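## Task

Remove every ribbed support block (printed in the bracket's own plastic and colour, beneath its overhangs) from the 3D-printed bracket and put each one fully within the scrap tray's walls. The bracket must finish resting on the table with both thin legs (one under each end of the top bar) unbroken. Anything shown in the 'finished part' reference belongs to the bracket and stays on it. The 'sliced job' reference is blank here. At the end, release everything and move the grippers away; nothing may count as done only because the robot is holding it.

## Robot and tools

Robot: two arms, left_arm and right_arm, each ending in a parallel two-finger gripper with a wrist camera. Positions are reported in one shared scene frame, in metres. Its origin sits on the table top midway between the arms. +z is up, +x points out across the table, and left_arm is on the +y side. The names left and right are only labels and do not match image sides. Bases: left_arm at (+0.021, +0.235, +0.256), right_arm at (+0.009, -0.227, +0.256), both slightly tilted. The mounting plates and the frame behind the arms are fixed obstacles.

Gripper axes: the fingers point along the gripper's +z and close along its y. end_effector_position is the point between the finger pads, just short of the tips. Printed positions can be a little off, more so at long reach.

execute_actions(actions): a list of actions, run in order. Each action is a table of up to 15 rows, one row per 1/30 s step. If a table has fewer than 15 rows, its last row is repeated until 15 steps have passed. Every row is 14 numbers in [-1, 1] and always covers both arms: left_arm dx, dy, dz, rx, ry, rz, opening, then the same seven for right_arm. dx..rz are an offset, not a pose, expressed in that gripper's own axes. Every row in an action is measured from the gripper's measured pose at the start of that action, not from the previous row. For the first action of a call, that start is the pose in the latest result. The scale is 1.0 = 0.6 m for dx/dy/dz and 1.0 = 180 degrees for the rotation vector rx/ry/rz. Opening is absolute, not an offset: +1 is fully open (0.087 m) and -1 is closed. An empty list moves nothing and just returns state and images.

move(target, speed, blocking): target is a single 14-number row laid out as above. It is an offset in gripper axes from the pose shown in the last result, with absolute openings. Each gripper travels a straight path there, and both paths end together after 0.5 to 10 s. Anything longer is cut off at 10 s. speed is in m/s, from 0.002 to 0.5, default 0.25, and turning is capped at twice that in rad/s. Moves do not steer around obstacles or the other arm. Grippers lag, stray and can overshoot speed near full reach. Faster contact and targets further past contact press harder. Openings are sent when the move starts. With blocking=false the result arrives after 0.5 s while motion continues. Use wait(0) to check on it, and call wait or stop before sending further rows or moves. The result adds a 'move:' line giving how it ended (done, off_target, moving, held, fault) and which limits applied. paced means the sent pose was clipped. held means a safety check blocked steps, and the arm may then jump faster. It also gives each gripper's distance from its target.

wait(seconds): 0 to 10 s, with both arms holding their last command. stop(): brakes a running move, which needs some room; the fingers keep moving. zoom_image(camera, region): region is [x0, y0, x1, y1] in pixels of cam_high, cam_low, cam_left_wrist or cam_right_wrist (each 896x504), at most 504x504. show_instructions() shows the reference pictures. read_manual(section) returns licence text only. finished_scene(scene) ends the given scene and cannot be undone. Call it only once the blocks sit in the tray by themselves and the grippers are open and clear.

Controller behaviour: at each step the commanded pose is clipped to within 70 mm and 16 degrees of the measured pose. A distant target therefore needs several actions, and the arm stops at its last clipped pose. Position has priority over orientation. Joint friction can leave the gripper up to about 31 mm short, and very small commands may not move it at all. To keep an arm still, send it an offset back to its wanted pose in the first call, then zeros; always send its intended opening. Hand target lines show where the controller is currently driving. A 'pose unreachable' line means the clearance check changed or blocked that arm's command. A FAULT line means that arm stopped.

Gripping: grip_measured uses the same scale as the commanded opening, and each gripper's readings are off by up to about 1 mm. To hold an object, command about 0.02 below grip_measured; a smaller margin gives a lighter grip. Each finger pad manages roughly 20 N. Closing fast squeezes harder. Joint positions end with the measured opening in metres. Joint torques are raw drive output, with offsets and noise.

Cameras: cam_high and cam_low are fixed, and their calibration is given. Wrist camera poses follow the joints. Joint ranges (rad): waist -2.618..3.054, shoulder 0..3.142, elbow 0..3.142, wrist pitch and yaw -1.571..1.571, wrist roll -2.094..2.094.

Avoid: snapping a bracket leg, which means failure, so keep loads on the legs small. Do not knock or drop anything off the table, and do not let the arms collide or press on each other. Avoid slams, drops, slips and hard pushes. Do not let motors overheat from long holds: warnings start at 75 °C, the arm stops at 90 °C, and at 100 °C it falls. Loose objects may occasionally get a small push from outside.

Each tool is called as name(argument=value, ...), one argument or row to a line, values as JSON.

Reference images:

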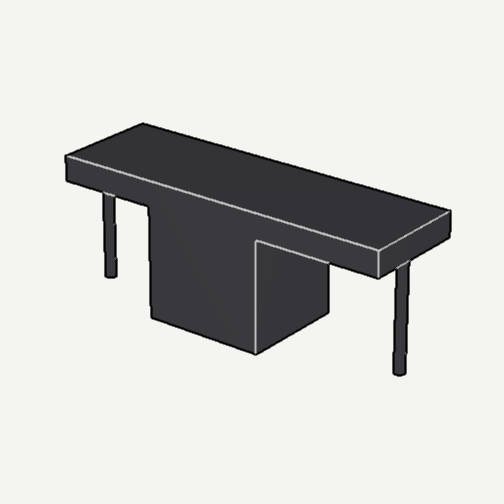

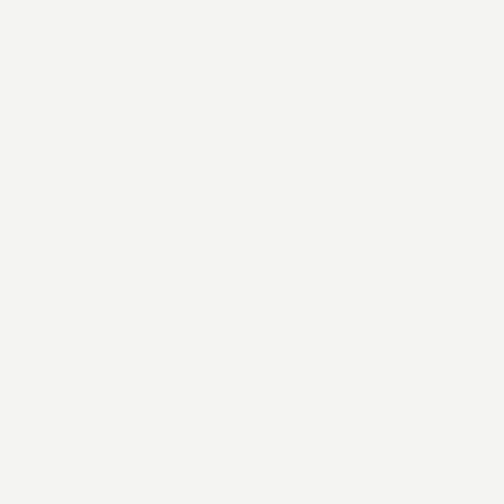

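## Session

I'll start by looking at the current state of the scene.

execute_actions(
  actions=[],
)

Scene clock: 0.00 s.
left_arm: end_effector_position=(+0.1233, -0.1453, +0.3823) grip_measured=+0.996 end_effector_quat_wxyz=(+0.325, +0.929, +0.042, +0.172) | right_arm: end_effector_position=(+0.1270, -0.4469, +0.2761) grip_measured=+1.000 end_effector_quat_wxyz=(-0.267, -0.494, +0.803, +0.199)
Joint positions: left_arm=[-1.951  1.627  0.972 -0.333 -0.689  1.604  0.087] | right_arm=[-0.946  1.755  1.111 -1.264  0.221 -1.878  0.087]
Joint velocities: left_arm=[ 0.002 -0.037 -0.007  0.007 -0.022  0.022 -0.001] | right_arm=[ 0.002  0.007  0.012 -0.007 -0.037 -0.051  0.   ]
Joint torques (N m, as the arm reports them, + toward a larger angle): no reading
Motor temperatures (°C, as the motors report them): left_arm=[25 25 25 25 25 25] | right_arm=[25 25 24 26 25 27]
Hand target (left_arm): +0.123, -0.145, +0.382; +0.325, +0.929, +0.042, +0.172
Hand target (right_arm): +0.127, -0.447, +0.276; -0.267, -0.494, +0.803, +0.199

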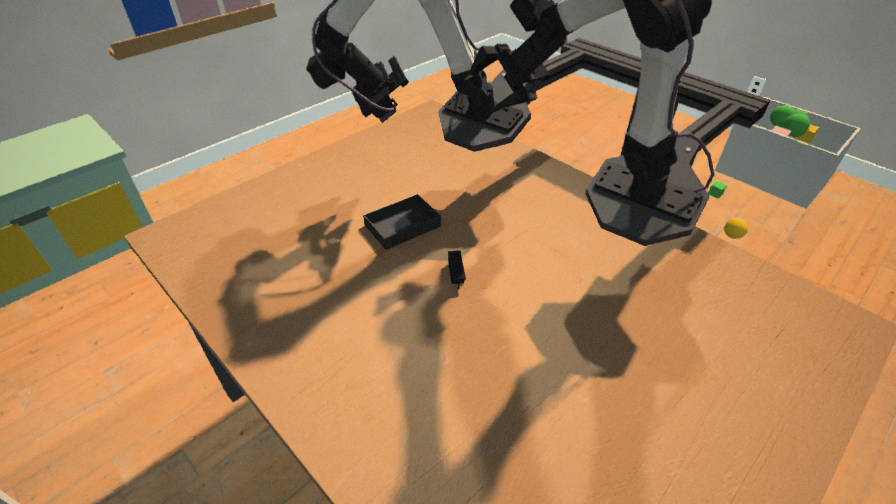

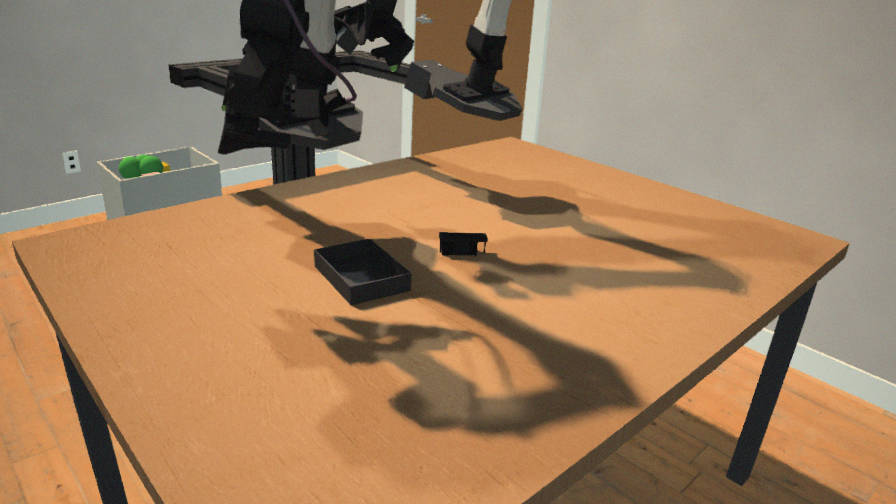

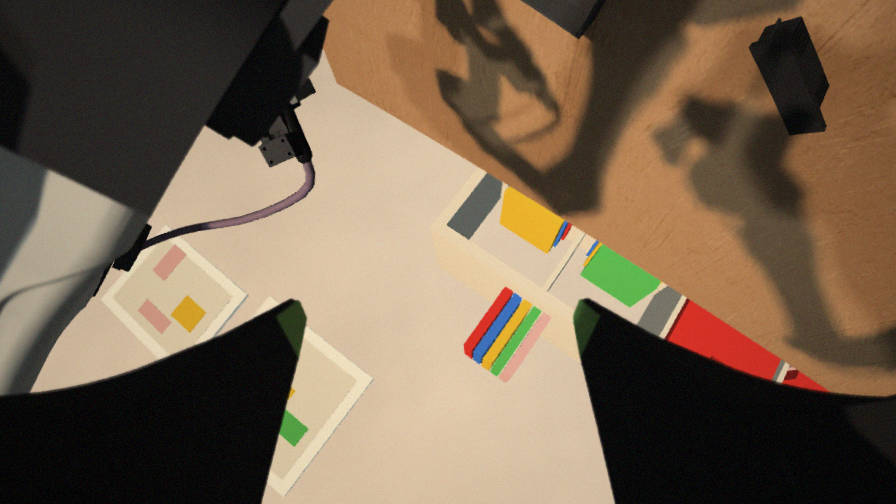

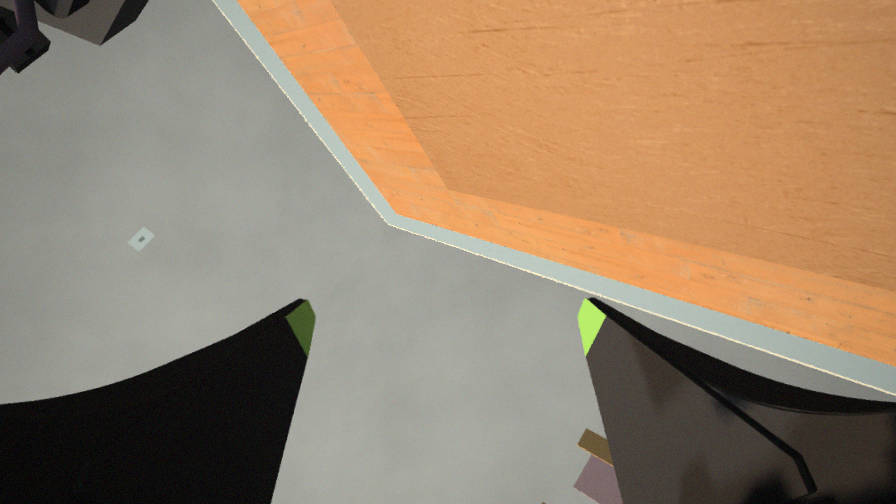

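zoom_image(
  camera="cam_high",
  region=[400, 220, 520, 310],
)

zoom_image(
  camera="cam_low",
  region=[410, 210, 530, 280],
)

zoom_image(
  camera="cam_left_wrist",
  region=[696, 0, 896, 160],
)

Region (400, 220, 520, 310) of cam_high's 896x504 image, scaled by 4.200, with more detail than that image has; it fills the top 378 rows of this view, and the rest is white.

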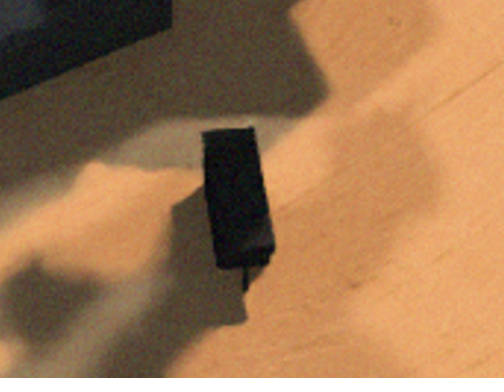

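Region (410, 210, 530, 280) of cam_low's 896x504 image, scaled by 4.200, with more detail than that image has; it fills the top 294 rows of this view, and the rest is white.

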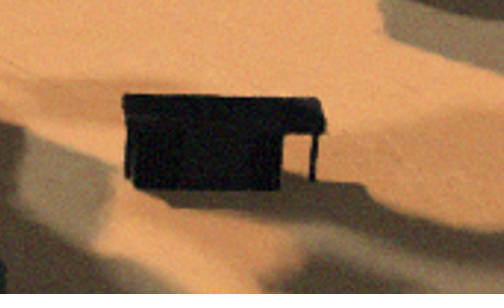

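Region (696, 0, 896, 160) of cam_left_wrist's 896x504 image, scaled by 2.520, with more detail than that image has; it fills the top 403 rows of this view, and the rest is white.

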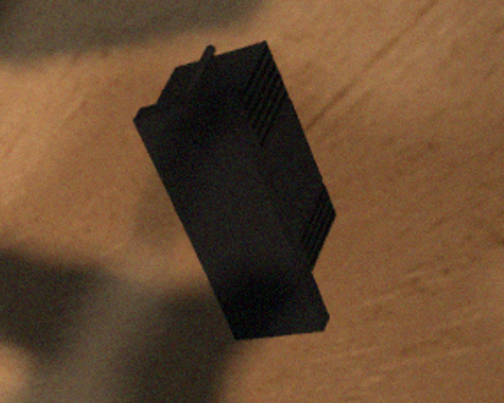

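move(
  target=[0.173, -0.3552, 0.299, 0.2454, -0.0124, -0.2368, 1.0, -0.1976, -0.0692, -0.055, 0.1109, -0.2061, 0.4261, 1.0],
  speed=0.25,
)

Scene clock: 123.67 s.
left_arm: end_effector_position=(+0.2975, -0.0655, +0.1567) grip_measured=+0.996 end_effector_quat_wxyz=(+0.015, +0.908, +0.419, +0.017) | right_arm: end_effector_position=(+0.2238, -0.3641, +0.2535) grip_measured=+1.000 end_effector_quat_wxyz=(+0.005, +0.149, +0.989, +0.005)
Joint positions: left_arm=[-1.181  2.211  1.401 -0.632 -0.297  1.297  0.087] | right_arm=[-0.826  1.465  0.94  -0.835 -0.208 -0.357  0.087]
Joint velocities: left_arm=[ 0.007 -0.022 -0.012 -0.007 -0.066 -0.051 -0.001] | right_arm=[ 0.002  0.002 -0.012  0.022  0.037  0.022  0.   ]
Joint torques (N m, as the arm reports them, + toward a larger angle): left_arm=[-2.22 -8.53  7.05  0.22  0.21 -0.21] | right_arm=[-0.65 -7.6   3.82  0.43 -0.05  0.12]
Motor temperatures (°C, as the motors report them): left_arm=[25 31 32 30 25 25] | right_arm=[26 34 27 28 25 27]
Hand target (left_arm): +0.296, -0.063, +0.150; +0.001, +0.906, +0.423, +0.012
Hand target (right_arm): +0.219, -0.358, +0.250; +0.000, +0.149, +0.989, +0.005
Off the commanded pose (left_arm): 0.010 m, 3 deg.
Off the commanded pose (right_arm): 0.006 m, 1 deg.
move: off_target (left_arm)
camera_calibration (this result's frames):
cam_left_wrist: T_world_to_cam=[[-0.763262, 0.644261, -0.0485644, 0.274315], [0.375834, 0.503879, 0.777724, -0.186243], [0.525528, 0.575355, -0.626727, 0.117643], [0, 0, 0, 1]] pos_world=[0.217546, -0.150573, 0.231898]
cam_right_wrist: T_world_to_cam=[[-0.312563, -0.949871, -0.00702306, -0.272856], [-0.612262, 0.195806, 0.766026, 0.033482], [-0.726251, 0.243731, -0.642771, 0.554357], [0, 0, 0, 1]] pos_world=[0.337817, -0.400848, 0.328761]

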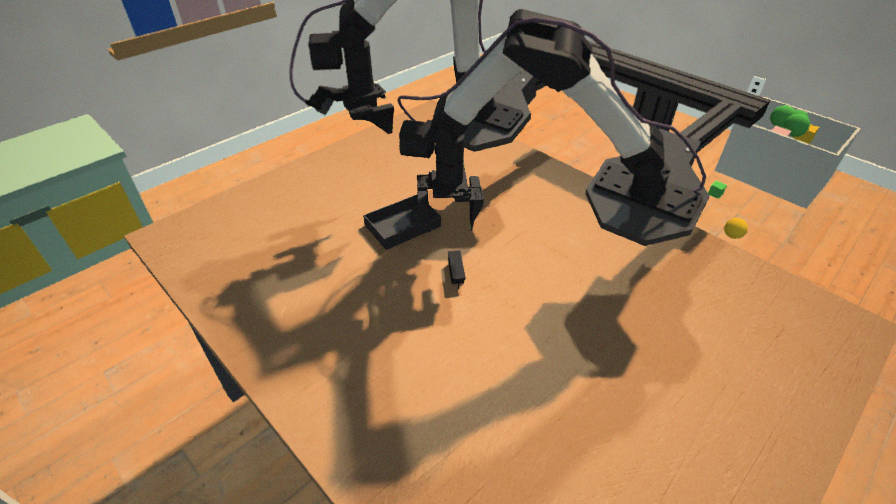

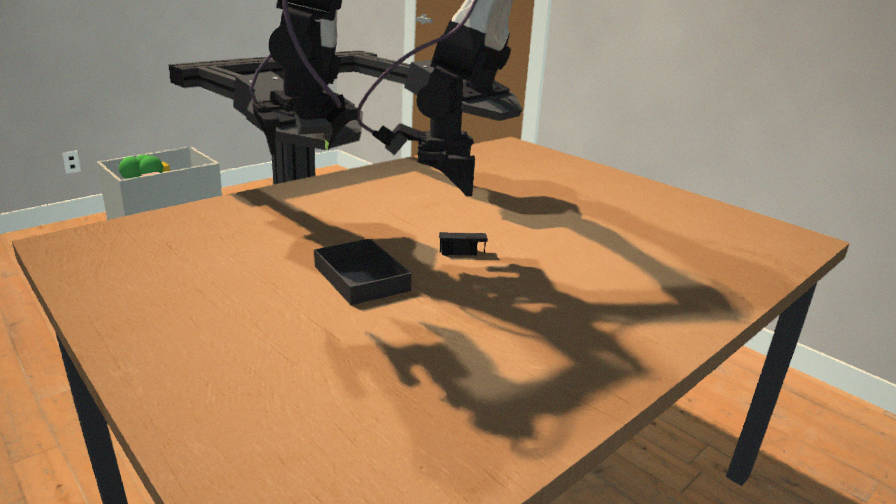

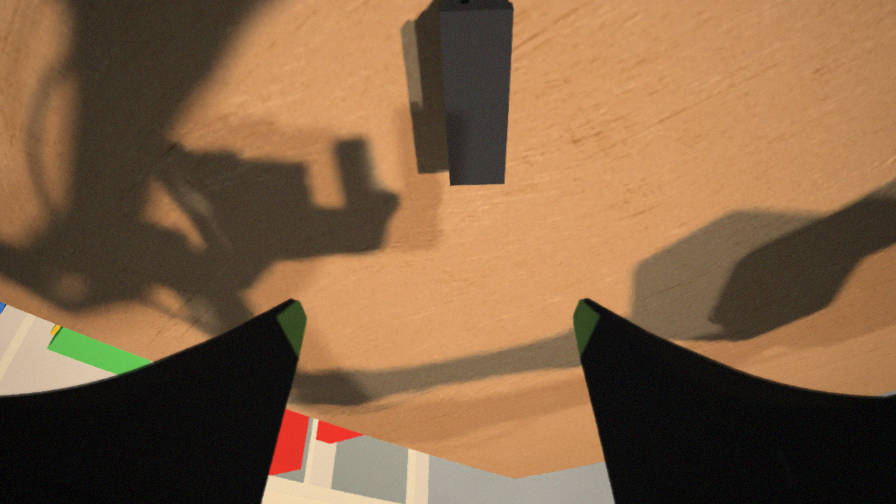

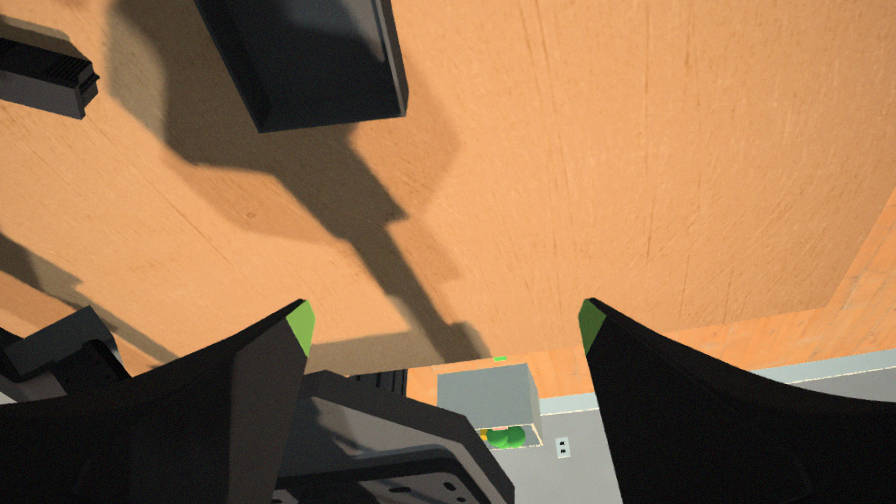

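move(
  target=[0.0262, -0.0243, 0.1443, 0.0134, -0.0055, -0.0164, 1.0, -0.1298, 0.2908, 0.0602, -0.292, -0.0831, 0.3268, 1.0],
  speed=0.25,
)

Scene clock: 154.20 s.
left_arm: end_effector_position=(+0.3078, -0.0547, +0.0841) grip_measured=+0.996 end_effector_quat_wxyz=(+0.015, +0.896, +0.443, +0.008) | right_arm: end_effector_position=(+0.3588, -0.2257, +0.2296) grip_measured=+1.000 end_effector_quat_wxyz=(+0.196, +0.567, +0.685, +0.413)
Joint positions: left_arm=[-1.091  2.377  1.389 -0.432 -0.267  1.335  0.087] | right_arm=[-0.609  1.611  0.354  0.75  -0.78   1.346  0.087]
Joint velocities: left_arm=[-0.007 -0.012 -0.007 -0.007 -0.007 -0.022  0.   ] | right_arm=[ 0.007 -0.007  0.002  0.007 -0.022 -0.037  0.   ]
Joint torques (N m, as the arm reports them, + toward a larger angle): left_arm=[-1.74 -8.82  2.62  0.52  0.19 -0.1 ] | right_arm=[-0.26 -4.78  1.28  1.62 -0.19  0.07]
Motor temperatures (°C, as the motors report them): left_arm=[25 35 32 28 25 25] | right_arm=[25 34 27 28 25 27]
Hand target (left_arm): +0.300, -0.044, +0.070; -0.001, +0.897, +0.443, +0.001
Hand target (right_arm): +0.349, -0.219, +0.220; +0.177, +0.580, +0.682, +0.408
Off the commanded pose (left_arm): 0.019 m, 2 deg.
Off the commanded pose (right_arm): 0.014 m, 2 deg.
move: off_target (left_arm, right_arm)
camera_calibration (this result's frames):
cam_left_wrist: T_world_to_cam=[[-0.797061, 0.602533, -0.0405817, 0.279173], [0.362022, 0.530524, 0.766475, -0.132393], [0.483356, 0.596236, -0.640991, 0.0758382], [0, 0, 0, 1]] pos_world=[0.23379, -0.143191, 0.161417]
cam_right_wrist: T_world_to_cam=[[-0.624067, 0.00157559, -0.781369, 0.404914], [-0.736424, 0.333086, 0.588841, 0.223535], [0.261191, 0.942895, -0.206708, 0.306659], [0, 0, 0, 1]] pos_world=[0.337213, -0.364242, 0.248149]

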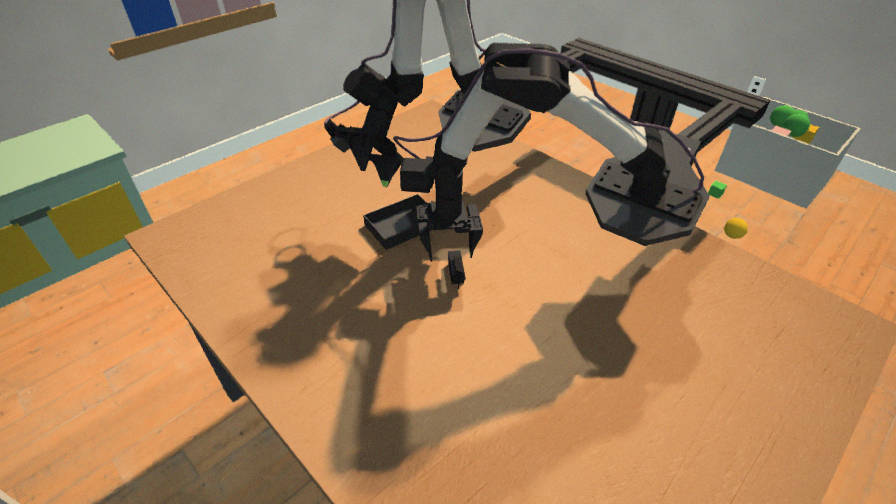

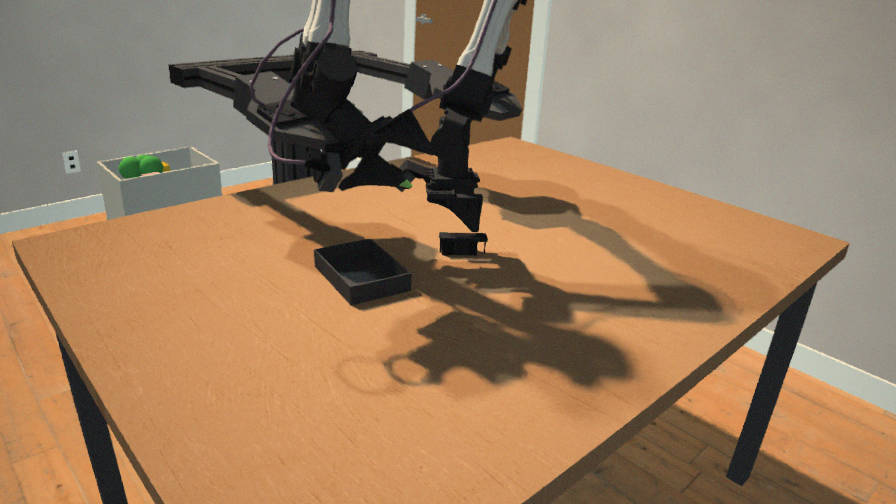

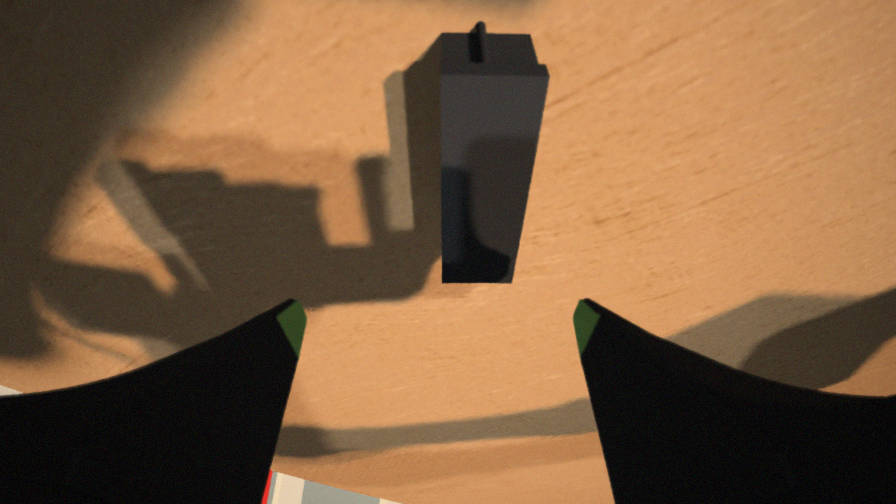

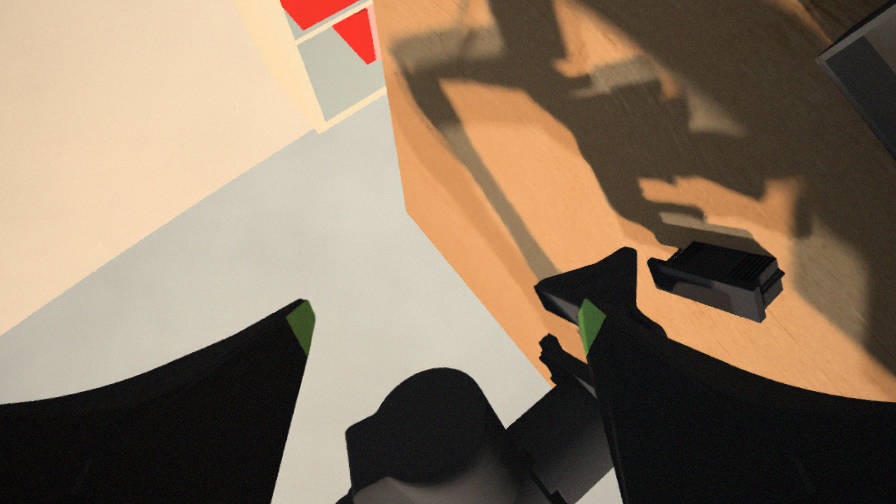

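zoom_image(
  camera="cam_left_wrist",
  region=[400, 10, 600, 130],
)

zoom_image(
  camera="cam_right_wrist",
  region=[620, 220, 820, 340],
)

Region (400, 10, 600, 130) of cam_left_wrist's 896x504 image, scaled by 2.520, with more detail than that image has; it fills the top 302 rows of this view, and the rest is white.

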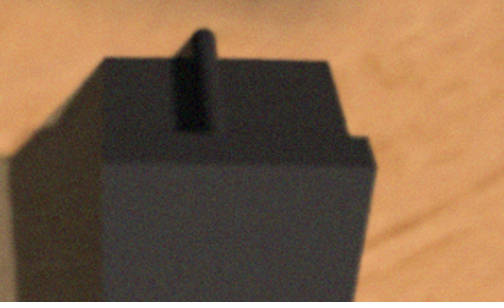

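Region (620, 220, 820, 340) of cam_right_wrist's 896x504 image, scaled by 2.520, with more detail than that image has; it fills the top 302 rows of this view, and the rest is white.

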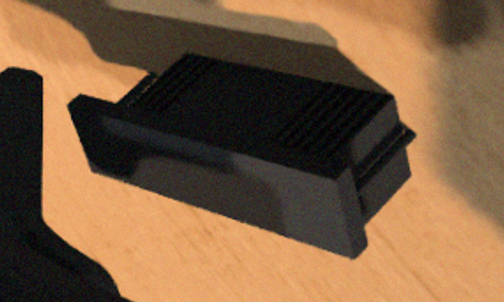

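move(
  target=[0.0, -0.044, 0.062, 0.008, -0.004, 0.0, 1.0, 0, 0, 0, 0, 0, 0, 1.0],
  speed=0.08,
)

Scene clock: 178.20 s.
left_arm: end_effector_position=(+0.2936, -0.0508, +0.0589) grip_measured=+0.996 end_effector_quat_wxyz=(+0.020, +0.897, +0.442, +0.002) | right_arm: end_effector_position=(+0.3590, -0.2258, +0.2298) grip_measured=+1.000 end_effector_quat_wxyz=(+0.196, +0.567, +0.685, +0.413)
Joint positions: left_arm=[-1.091  2.421  1.33  -0.32  -0.254  1.341  0.087] | right_arm=[-0.609  1.611  0.353  0.752 -0.78   1.347  0.087]
Joint velocities: left_arm=[ 0.002 -0.022  0.012  0.051 -0.007 -0.022  0.   ] | right_arm=[ 0.007  0.007 -0.002  0.022  0.022  0.051  0.   ]
Joint torques (N m, as the arm reports them, + toward a larger angle): left_arm=[-1.26 -8.95  2.1   0.51  0.2  -0.11] | right_arm=[-1.39 -6.18  3.59  1.59 -0.28 -0.03]
Motor temperatures (°C, as the motors report them): left_arm=[25 38 30 28 25 25] | right_arm=[25 32 26 30 25 27]
Hand target (left_arm): +0.287, -0.039, +0.047; +0.006, +0.896, +0.443, -0.004
Hand target (right_arm): +0.359, -0.226, +0.230; +0.196, +0.567, +0.685, +0.413
Off the commanded pose (left_arm): 0.018 m, 2 deg.
Off the commanded pose (right_arm): 0.000 m, 0 deg.
move: off_target (left_arm)
camera_calibration (this result's frames):
cam_left_wrist: T_world_to_cam=[[-0.794964, 0.605006, -0.04471, 0.264199], [0.368117, 0.539651, 0.757144, -0.110728], [0.482204, 0.585444, -0.651717, 0.0647134], [0, 0, 0, 1]] pos_world=[0.219585, -0.137974, 0.137824]
cam_right_wrist: T_world_to_cam=[[-0.62283, 0.00166153, -0.782355, 0.405052], [-0.737151, 0.333754, 0.587552, 0.224309], [0.262091, 0.942659, -0.206647, 0.306356], [0, 0, 0, 1]] pos_world=[0.337336, -0.364326, 0.248409]

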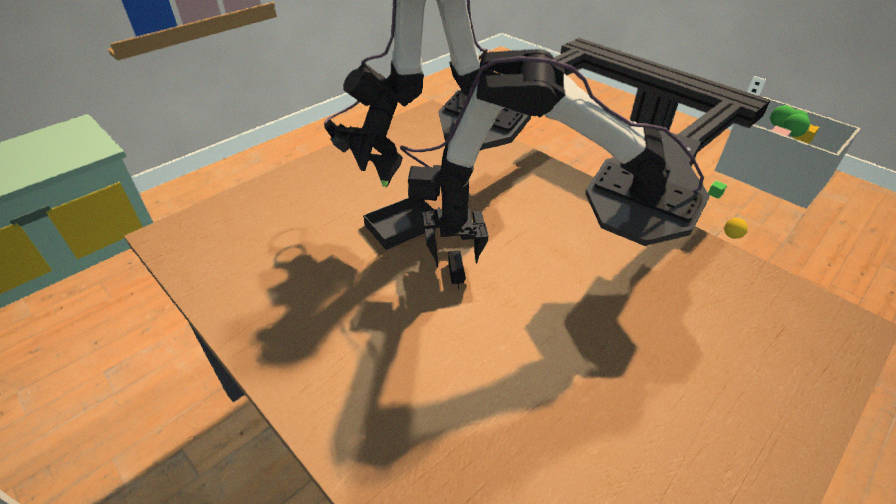

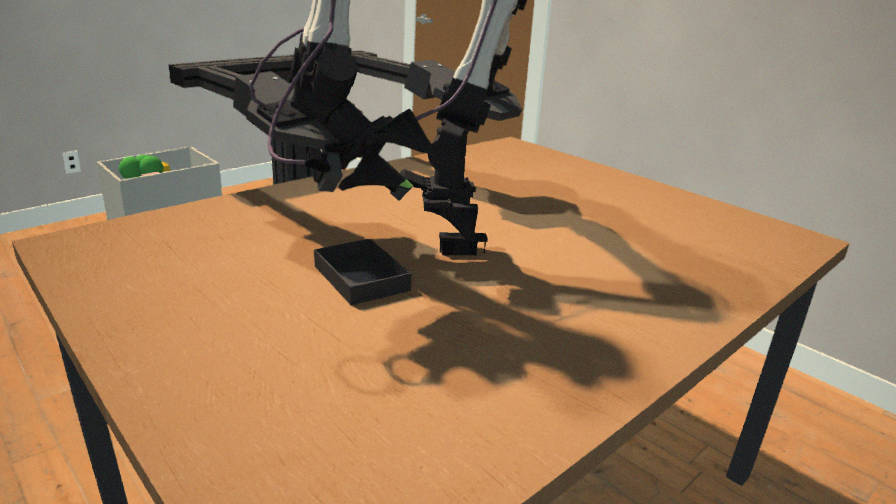

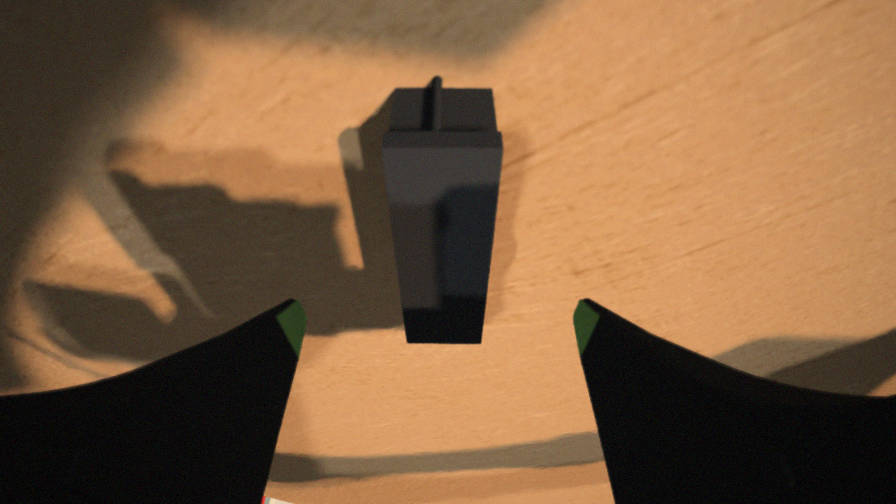

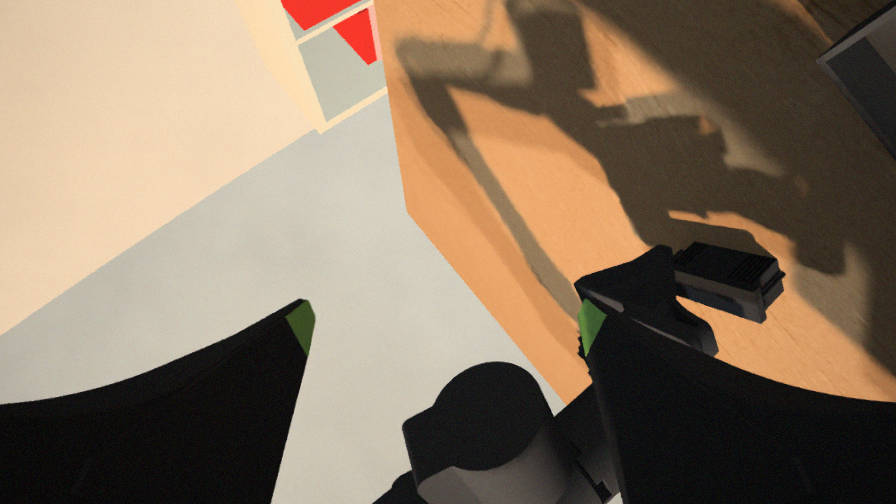

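move(
  target=[0.004, -0.022, 0.06, 0.008, -0.003, 0.0, 1.0, 0, 0, 0, 0, 0, 0, 1.0],
  speed=0.05,
)

Scene clock: 191.83 s.
left_arm: end_effector_position=(+0.2869, -0.0460, +0.0327) grip_measured=+0.996 end_effector_quat_wxyz=(+0.014, +0.898, +0.440, -0.003) | right_arm: end_effector_position=(+0.3590, -0.2258, +0.2298) grip_measured=+1.000 end_effector_quat_wxyz=(+0.196, +0.567, +0.685, +0.413)
Joint positions: left_arm=[-1.076  2.492  1.33  -0.26  -0.244  1.356  0.087] | right_arm=[-0.609  1.611  0.353  0.752 -0.78   1.347  0.087]
Joint velocities: left_arm=[ 0.007 -0.017 -0.007  0.037  0.051 -0.007  0.   ] | right_arm=[-0.017 -0.012  0.012  0.037  0.051  0.066  0.   ]
Joint torques (N m, as the arm reports them, + toward a larger angle): left_arm=[-1.59 -8.75  3.42  0.48  0.21 -0.1 ] | right_arm=[-1.44 -6.17  3.62  1.59 -0.29 -0.05]
Motor temperatures (°C, as the motors report them): left_arm=[25 39 30 28 25 25] | right_arm=[25 32 26 31 25 27]
Hand target (left_arm): +0.285, -0.042, +0.023; +0.010, +0.897, +0.442, -0.007
Hand target (right_arm): +0.359, -0.226, +0.230; +0.196, +0.567, +0.685, +0.413
Off the commanded pose (left_arm): 0.011 m, 1 deg.
Off the commanded pose (right_arm): 0.000 m, 0 deg.
move: off_target (left_arm)
camera_calibration (this result's frames):
cam_left_wrist: T_world_to_cam=[[-0.792951, 0.608543, -0.0300842, 0.253907], [0.381328, 0.534181, 0.75448, -0.0949864], [0.475204, 0.586793, -0.655634, 0.0502396], [0, 0, 0, 1]] pos_world=[0.213683, -0.133254, 0.112243]
cam_right_wrist: T_world_to_cam=[[-0.62283, 0.00166153, -0.782355, 0.405052], [-0.737151, 0.333754, 0.587552, 0.224309], [0.262091, 0.942659, -0.206647, 0.306356], [0, 0, 0, 1]] pos_world=[0.337336, -0.364326, 0.248409]

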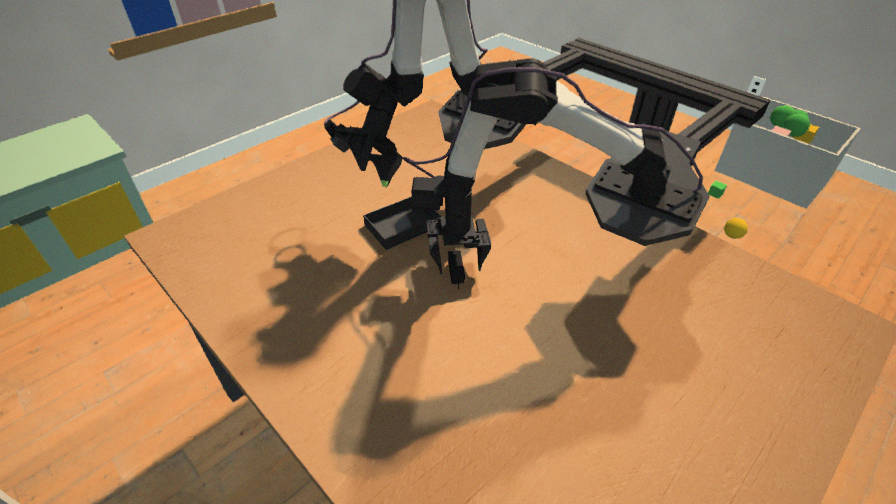

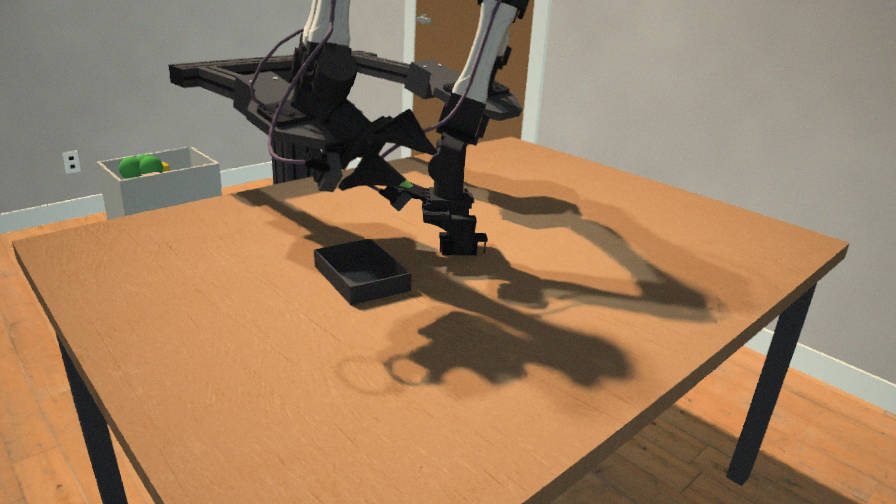

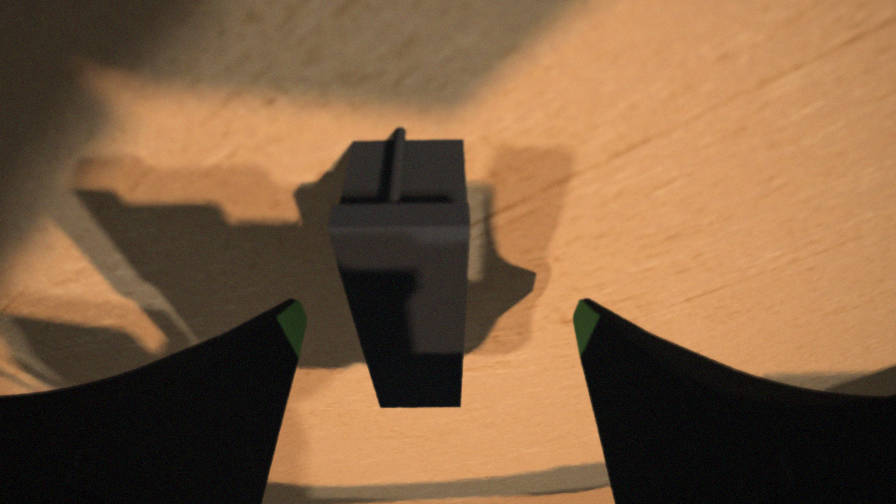

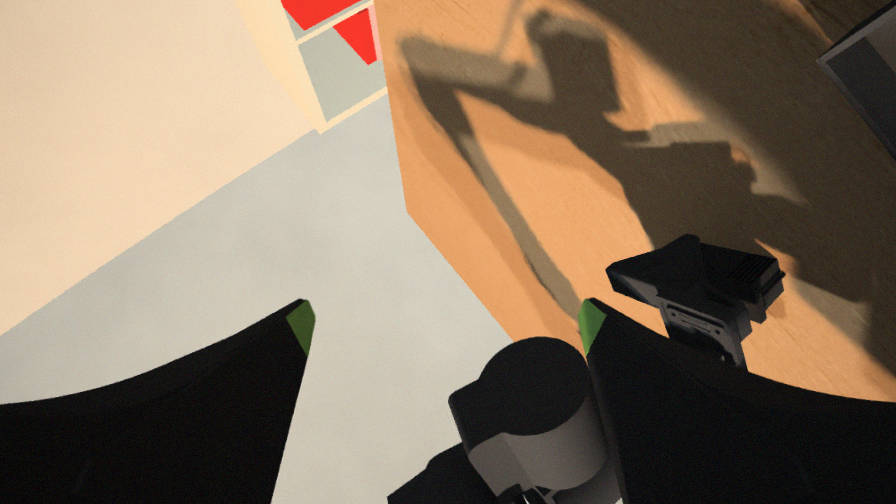

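move(
  target=[0.012, 0.026, 0.008, 0.0, 0.0, 0.0, 0.6, 0, 0, 0, 0, 0, 0, 1.0],
  speed=0.04,
)

Scene clock: 201.40 s.
left_arm: end_effector_position=(+0.3066, -0.0569, +0.0382) grip_measured=+0.600 end_effector_quat_wxyz=(+0.032, +0.897, +0.442, +0.002) | right_arm: end_effector_position=(+0.3590, -0.2258, +0.2298) grip_measured=+1.000 end_effector_quat_wxyz=(+0.196, +0.567, +0.685, +0.413)
Joint positions: left_arm=[-1.06   2.492  1.383 -0.271 -0.243  1.377  0.07 ] | right_arm=[-0.609  1.611  0.353  0.752 -0.78   1.347  0.087]
Joint velocities: left_arm=[ 0.007  0.007  0.017 -0.022  0.037 -0.051 -0.   ] | right_arm=[-0.002  0.012 -0.012  0.007 -0.007 -0.007  0.   ]
Joint torques (N m, as the arm reports them, + toward a larger angle): left_arm=[-1.91 -8.66  5.41  0.23  0.18 -0.1 ] | right_arm=[-1.37 -6.22  3.57  1.6  -0.27 -0.02]
Motor temperatures (°C, as the motors report them): left_arm=[25 39 29 28 25 25] | right_arm=[25 32 26 31 25 27]
Hand target (left_arm): +0.303, -0.050, +0.028; +0.015, +0.898, +0.440, -0.003
Hand target (right_arm): +0.359, -0.226, +0.230; +0.196, +0.567, +0.685, +0.413
Off the commanded pose (left_arm): 0.013 m, 2 deg.
Off the commanded pose (right_arm): 0.000 m, 0 deg.
move: off_target (left_arm)
camera_calibration (this result's frames):
cam_left_wrist: T_world_to_cam=[[-0.794581, 0.603444, -0.0670474, 0.277957], [0.359269, 0.556317, 0.749291, -0.0926249], [0.489455, 0.571285, -0.658838, 0.0456872], [0, 0, 0, 1]] pos_world=[0.231775, -0.142303, 0.11814]
cam_right_wrist: T_world_to_cam=[[-0.62283, 0.00166153, -0.782355, 0.405052], [-0.737151, 0.333754, 0.587552, 0.224309], [0.262091, 0.942659, -0.206647, 0.306356], [0, 0, 0, 1]] pos_world=[0.337336, -0.364326, 0.248409]

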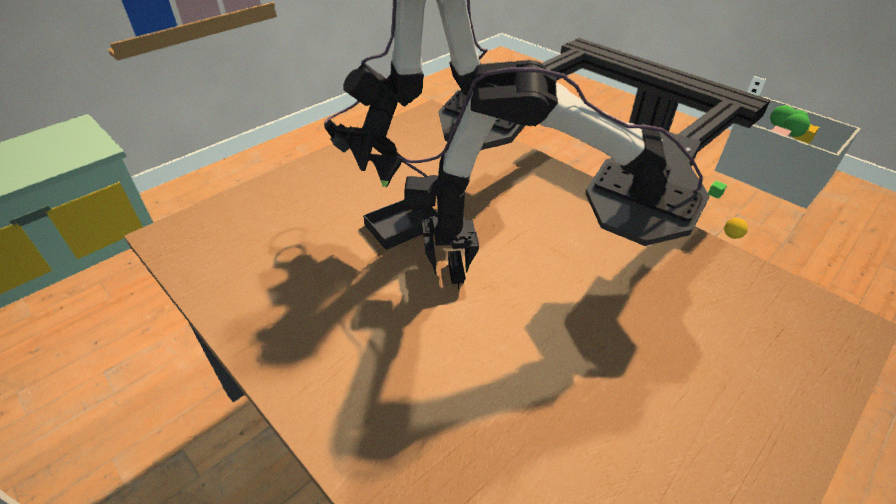

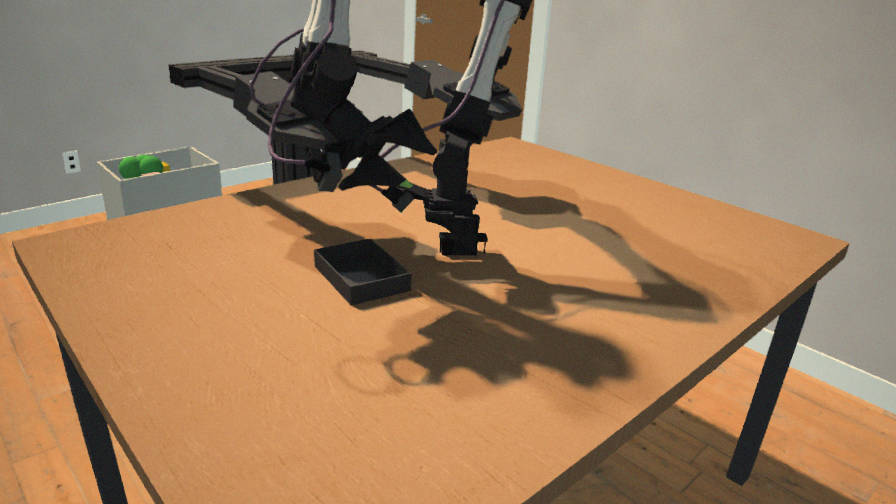

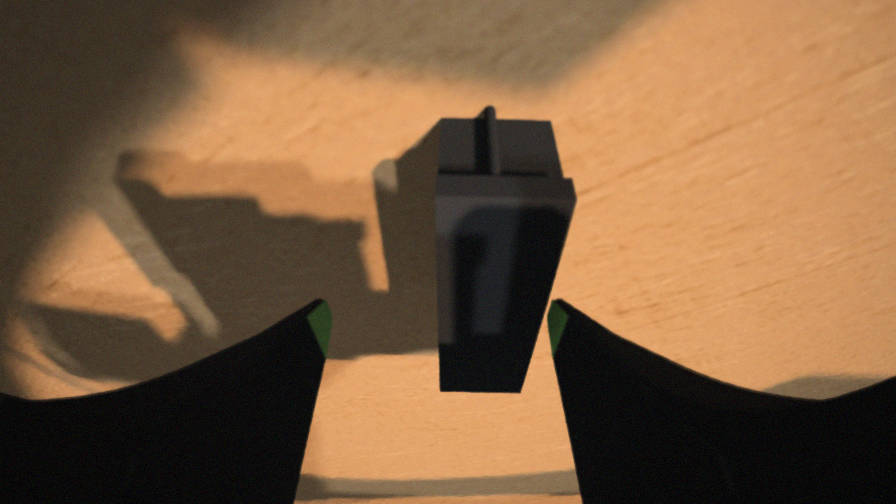

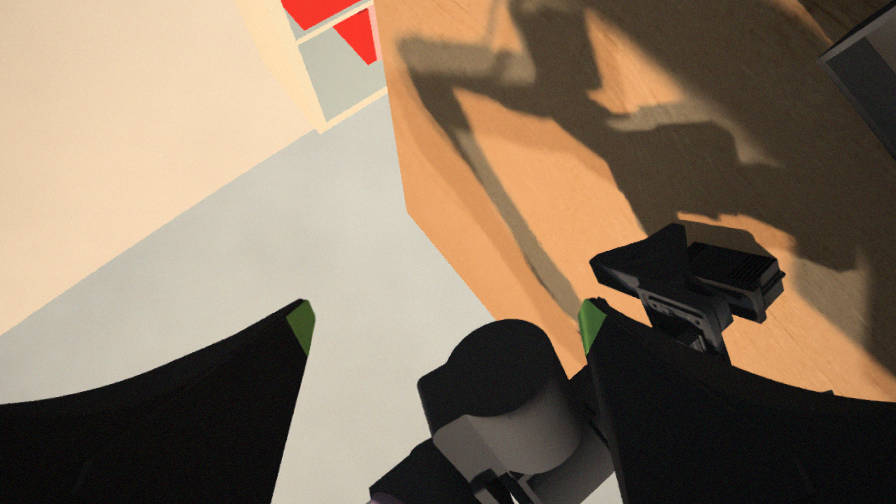

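move(
  target=[0.0036, -0.04, 0.0227, 0.018, 0.008, 0.0, 0.6, 0, 0, 0, 0, 0, 0, 1.0],
  speed=0.04,
)

Scene clock: 210.90 s.
left_arm: end_effector_position=(+0.3060, -0.0557, +0.0382) grip_measured=+0.600 end_effector_quat_wxyz=(+0.030, +0.894, +0.446, +0.003) | right_arm: end_effector_position=(+0.3590, -0.2258, +0.2298) grip_measured=+1.000 end_effector_quat_wxyz=(+0.196, +0.567, +0.685, +0.413)
Joint positions: left_arm=[-1.06   2.492  1.383 -0.274 -0.246  1.366  0.07 ] | right_arm=[-0.609  1.611  0.353  0.752 -0.78   1.347  0.087]
Joint velocities: left_arm=[ 0.007 -0.007 -0.022  0.066 -0.007 -0.051 -0.   ] | right_arm=[-0.007  0.002 -0.017  0.007 -0.007  0.022  0.   ]
Joint torques (N m, as the arm reports them, + toward a larger angle): left_arm=[-3.28 -8.42  1.78  0.43  0.01 -0.21] | right_arm=[-1.33 -6.12  3.56  1.58 -0.28 -0.02]
Motor temperatures (°C, as the motors report them): left_arm=[25 39 30 27 25 25] | right_arm=[25 32 26 32 25 27]
Hand target (left_arm): +0.289, -0.041, +0.024; +0.001, +0.897, +0.442, +0.001
Hand target (right_arm): +0.359, -0.226, +0.230; +0.196, +0.567, +0.685, +0.413
Off the commanded pose (left_arm): 0.027 m, 3 deg.
Off the commanded pose (right_arm): 0.000 m, 0 deg.
move: off_target (left_arm)
camera_calibration (this result's frames):
cam_left_wrist: T_world_to_cam=[[-0.800605, 0.595762, -0.0640294, 0.278106], [0.354494, 0.557093, 0.750987, -0.0916456], [0.48308, 0.578546, -0.657205, 0.0476363], [0, 0, 0, 1]] pos_world=[0.232128, -0.142189, 0.117938]
cam_right_wrist: T_world_to_cam=[[-0.62283, 0.00166153, -0.782355, 0.405052], [-0.737151, 0.333754, 0.587552, 0.224309], [0.262091, 0.942659, -0.206647, 0.306356], [0, 0, 0, 1]] pos_world=[0.337336, -0.364326, 0.248409]

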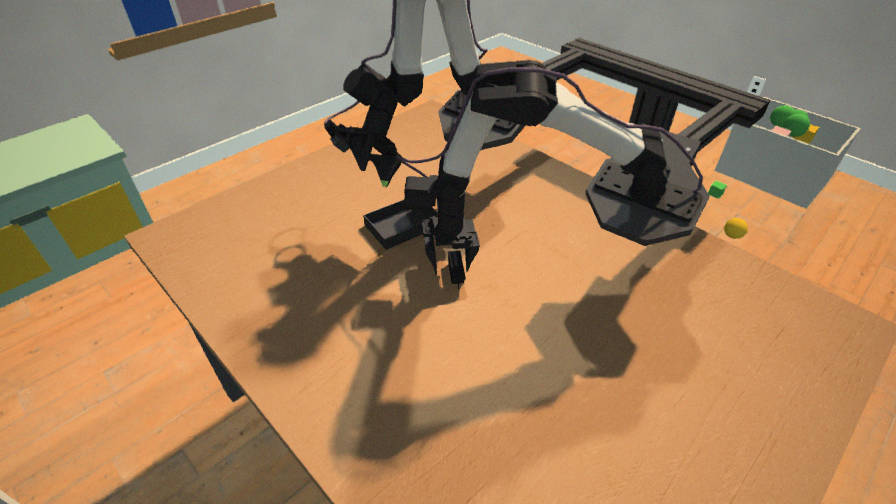

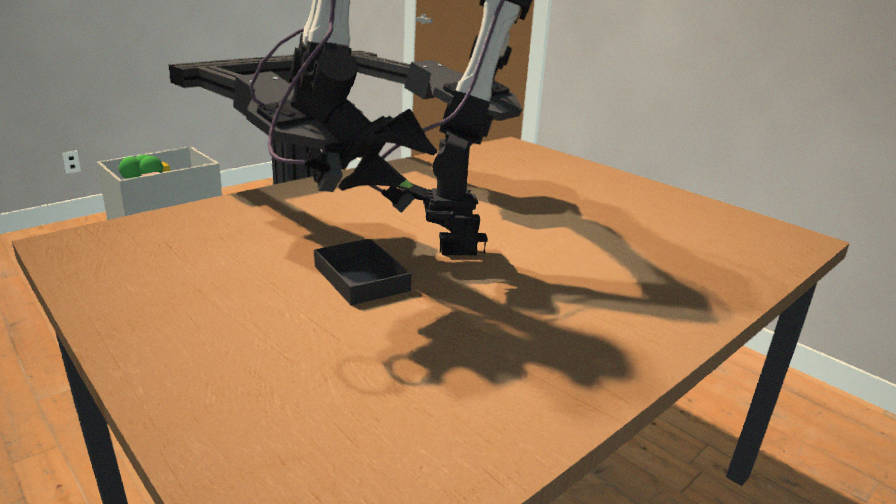

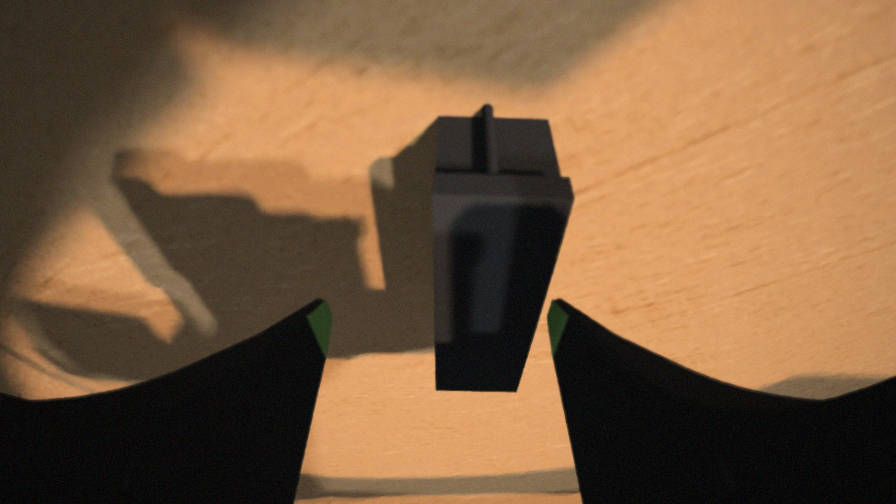

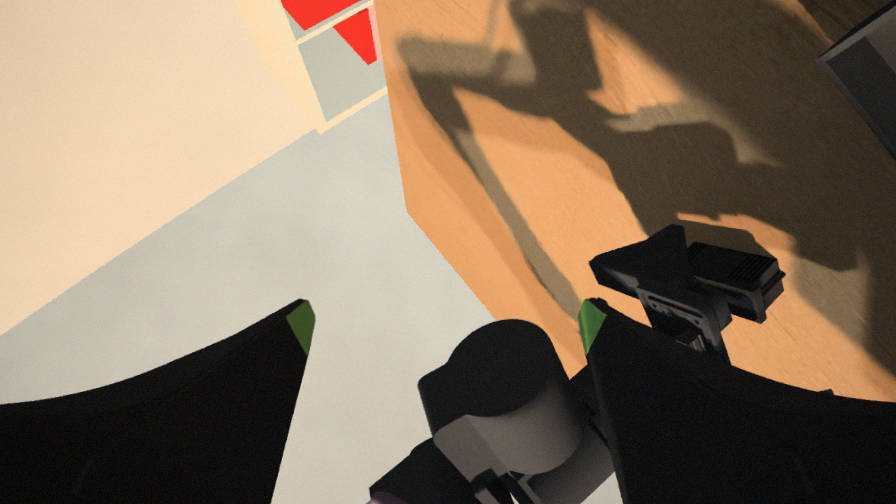

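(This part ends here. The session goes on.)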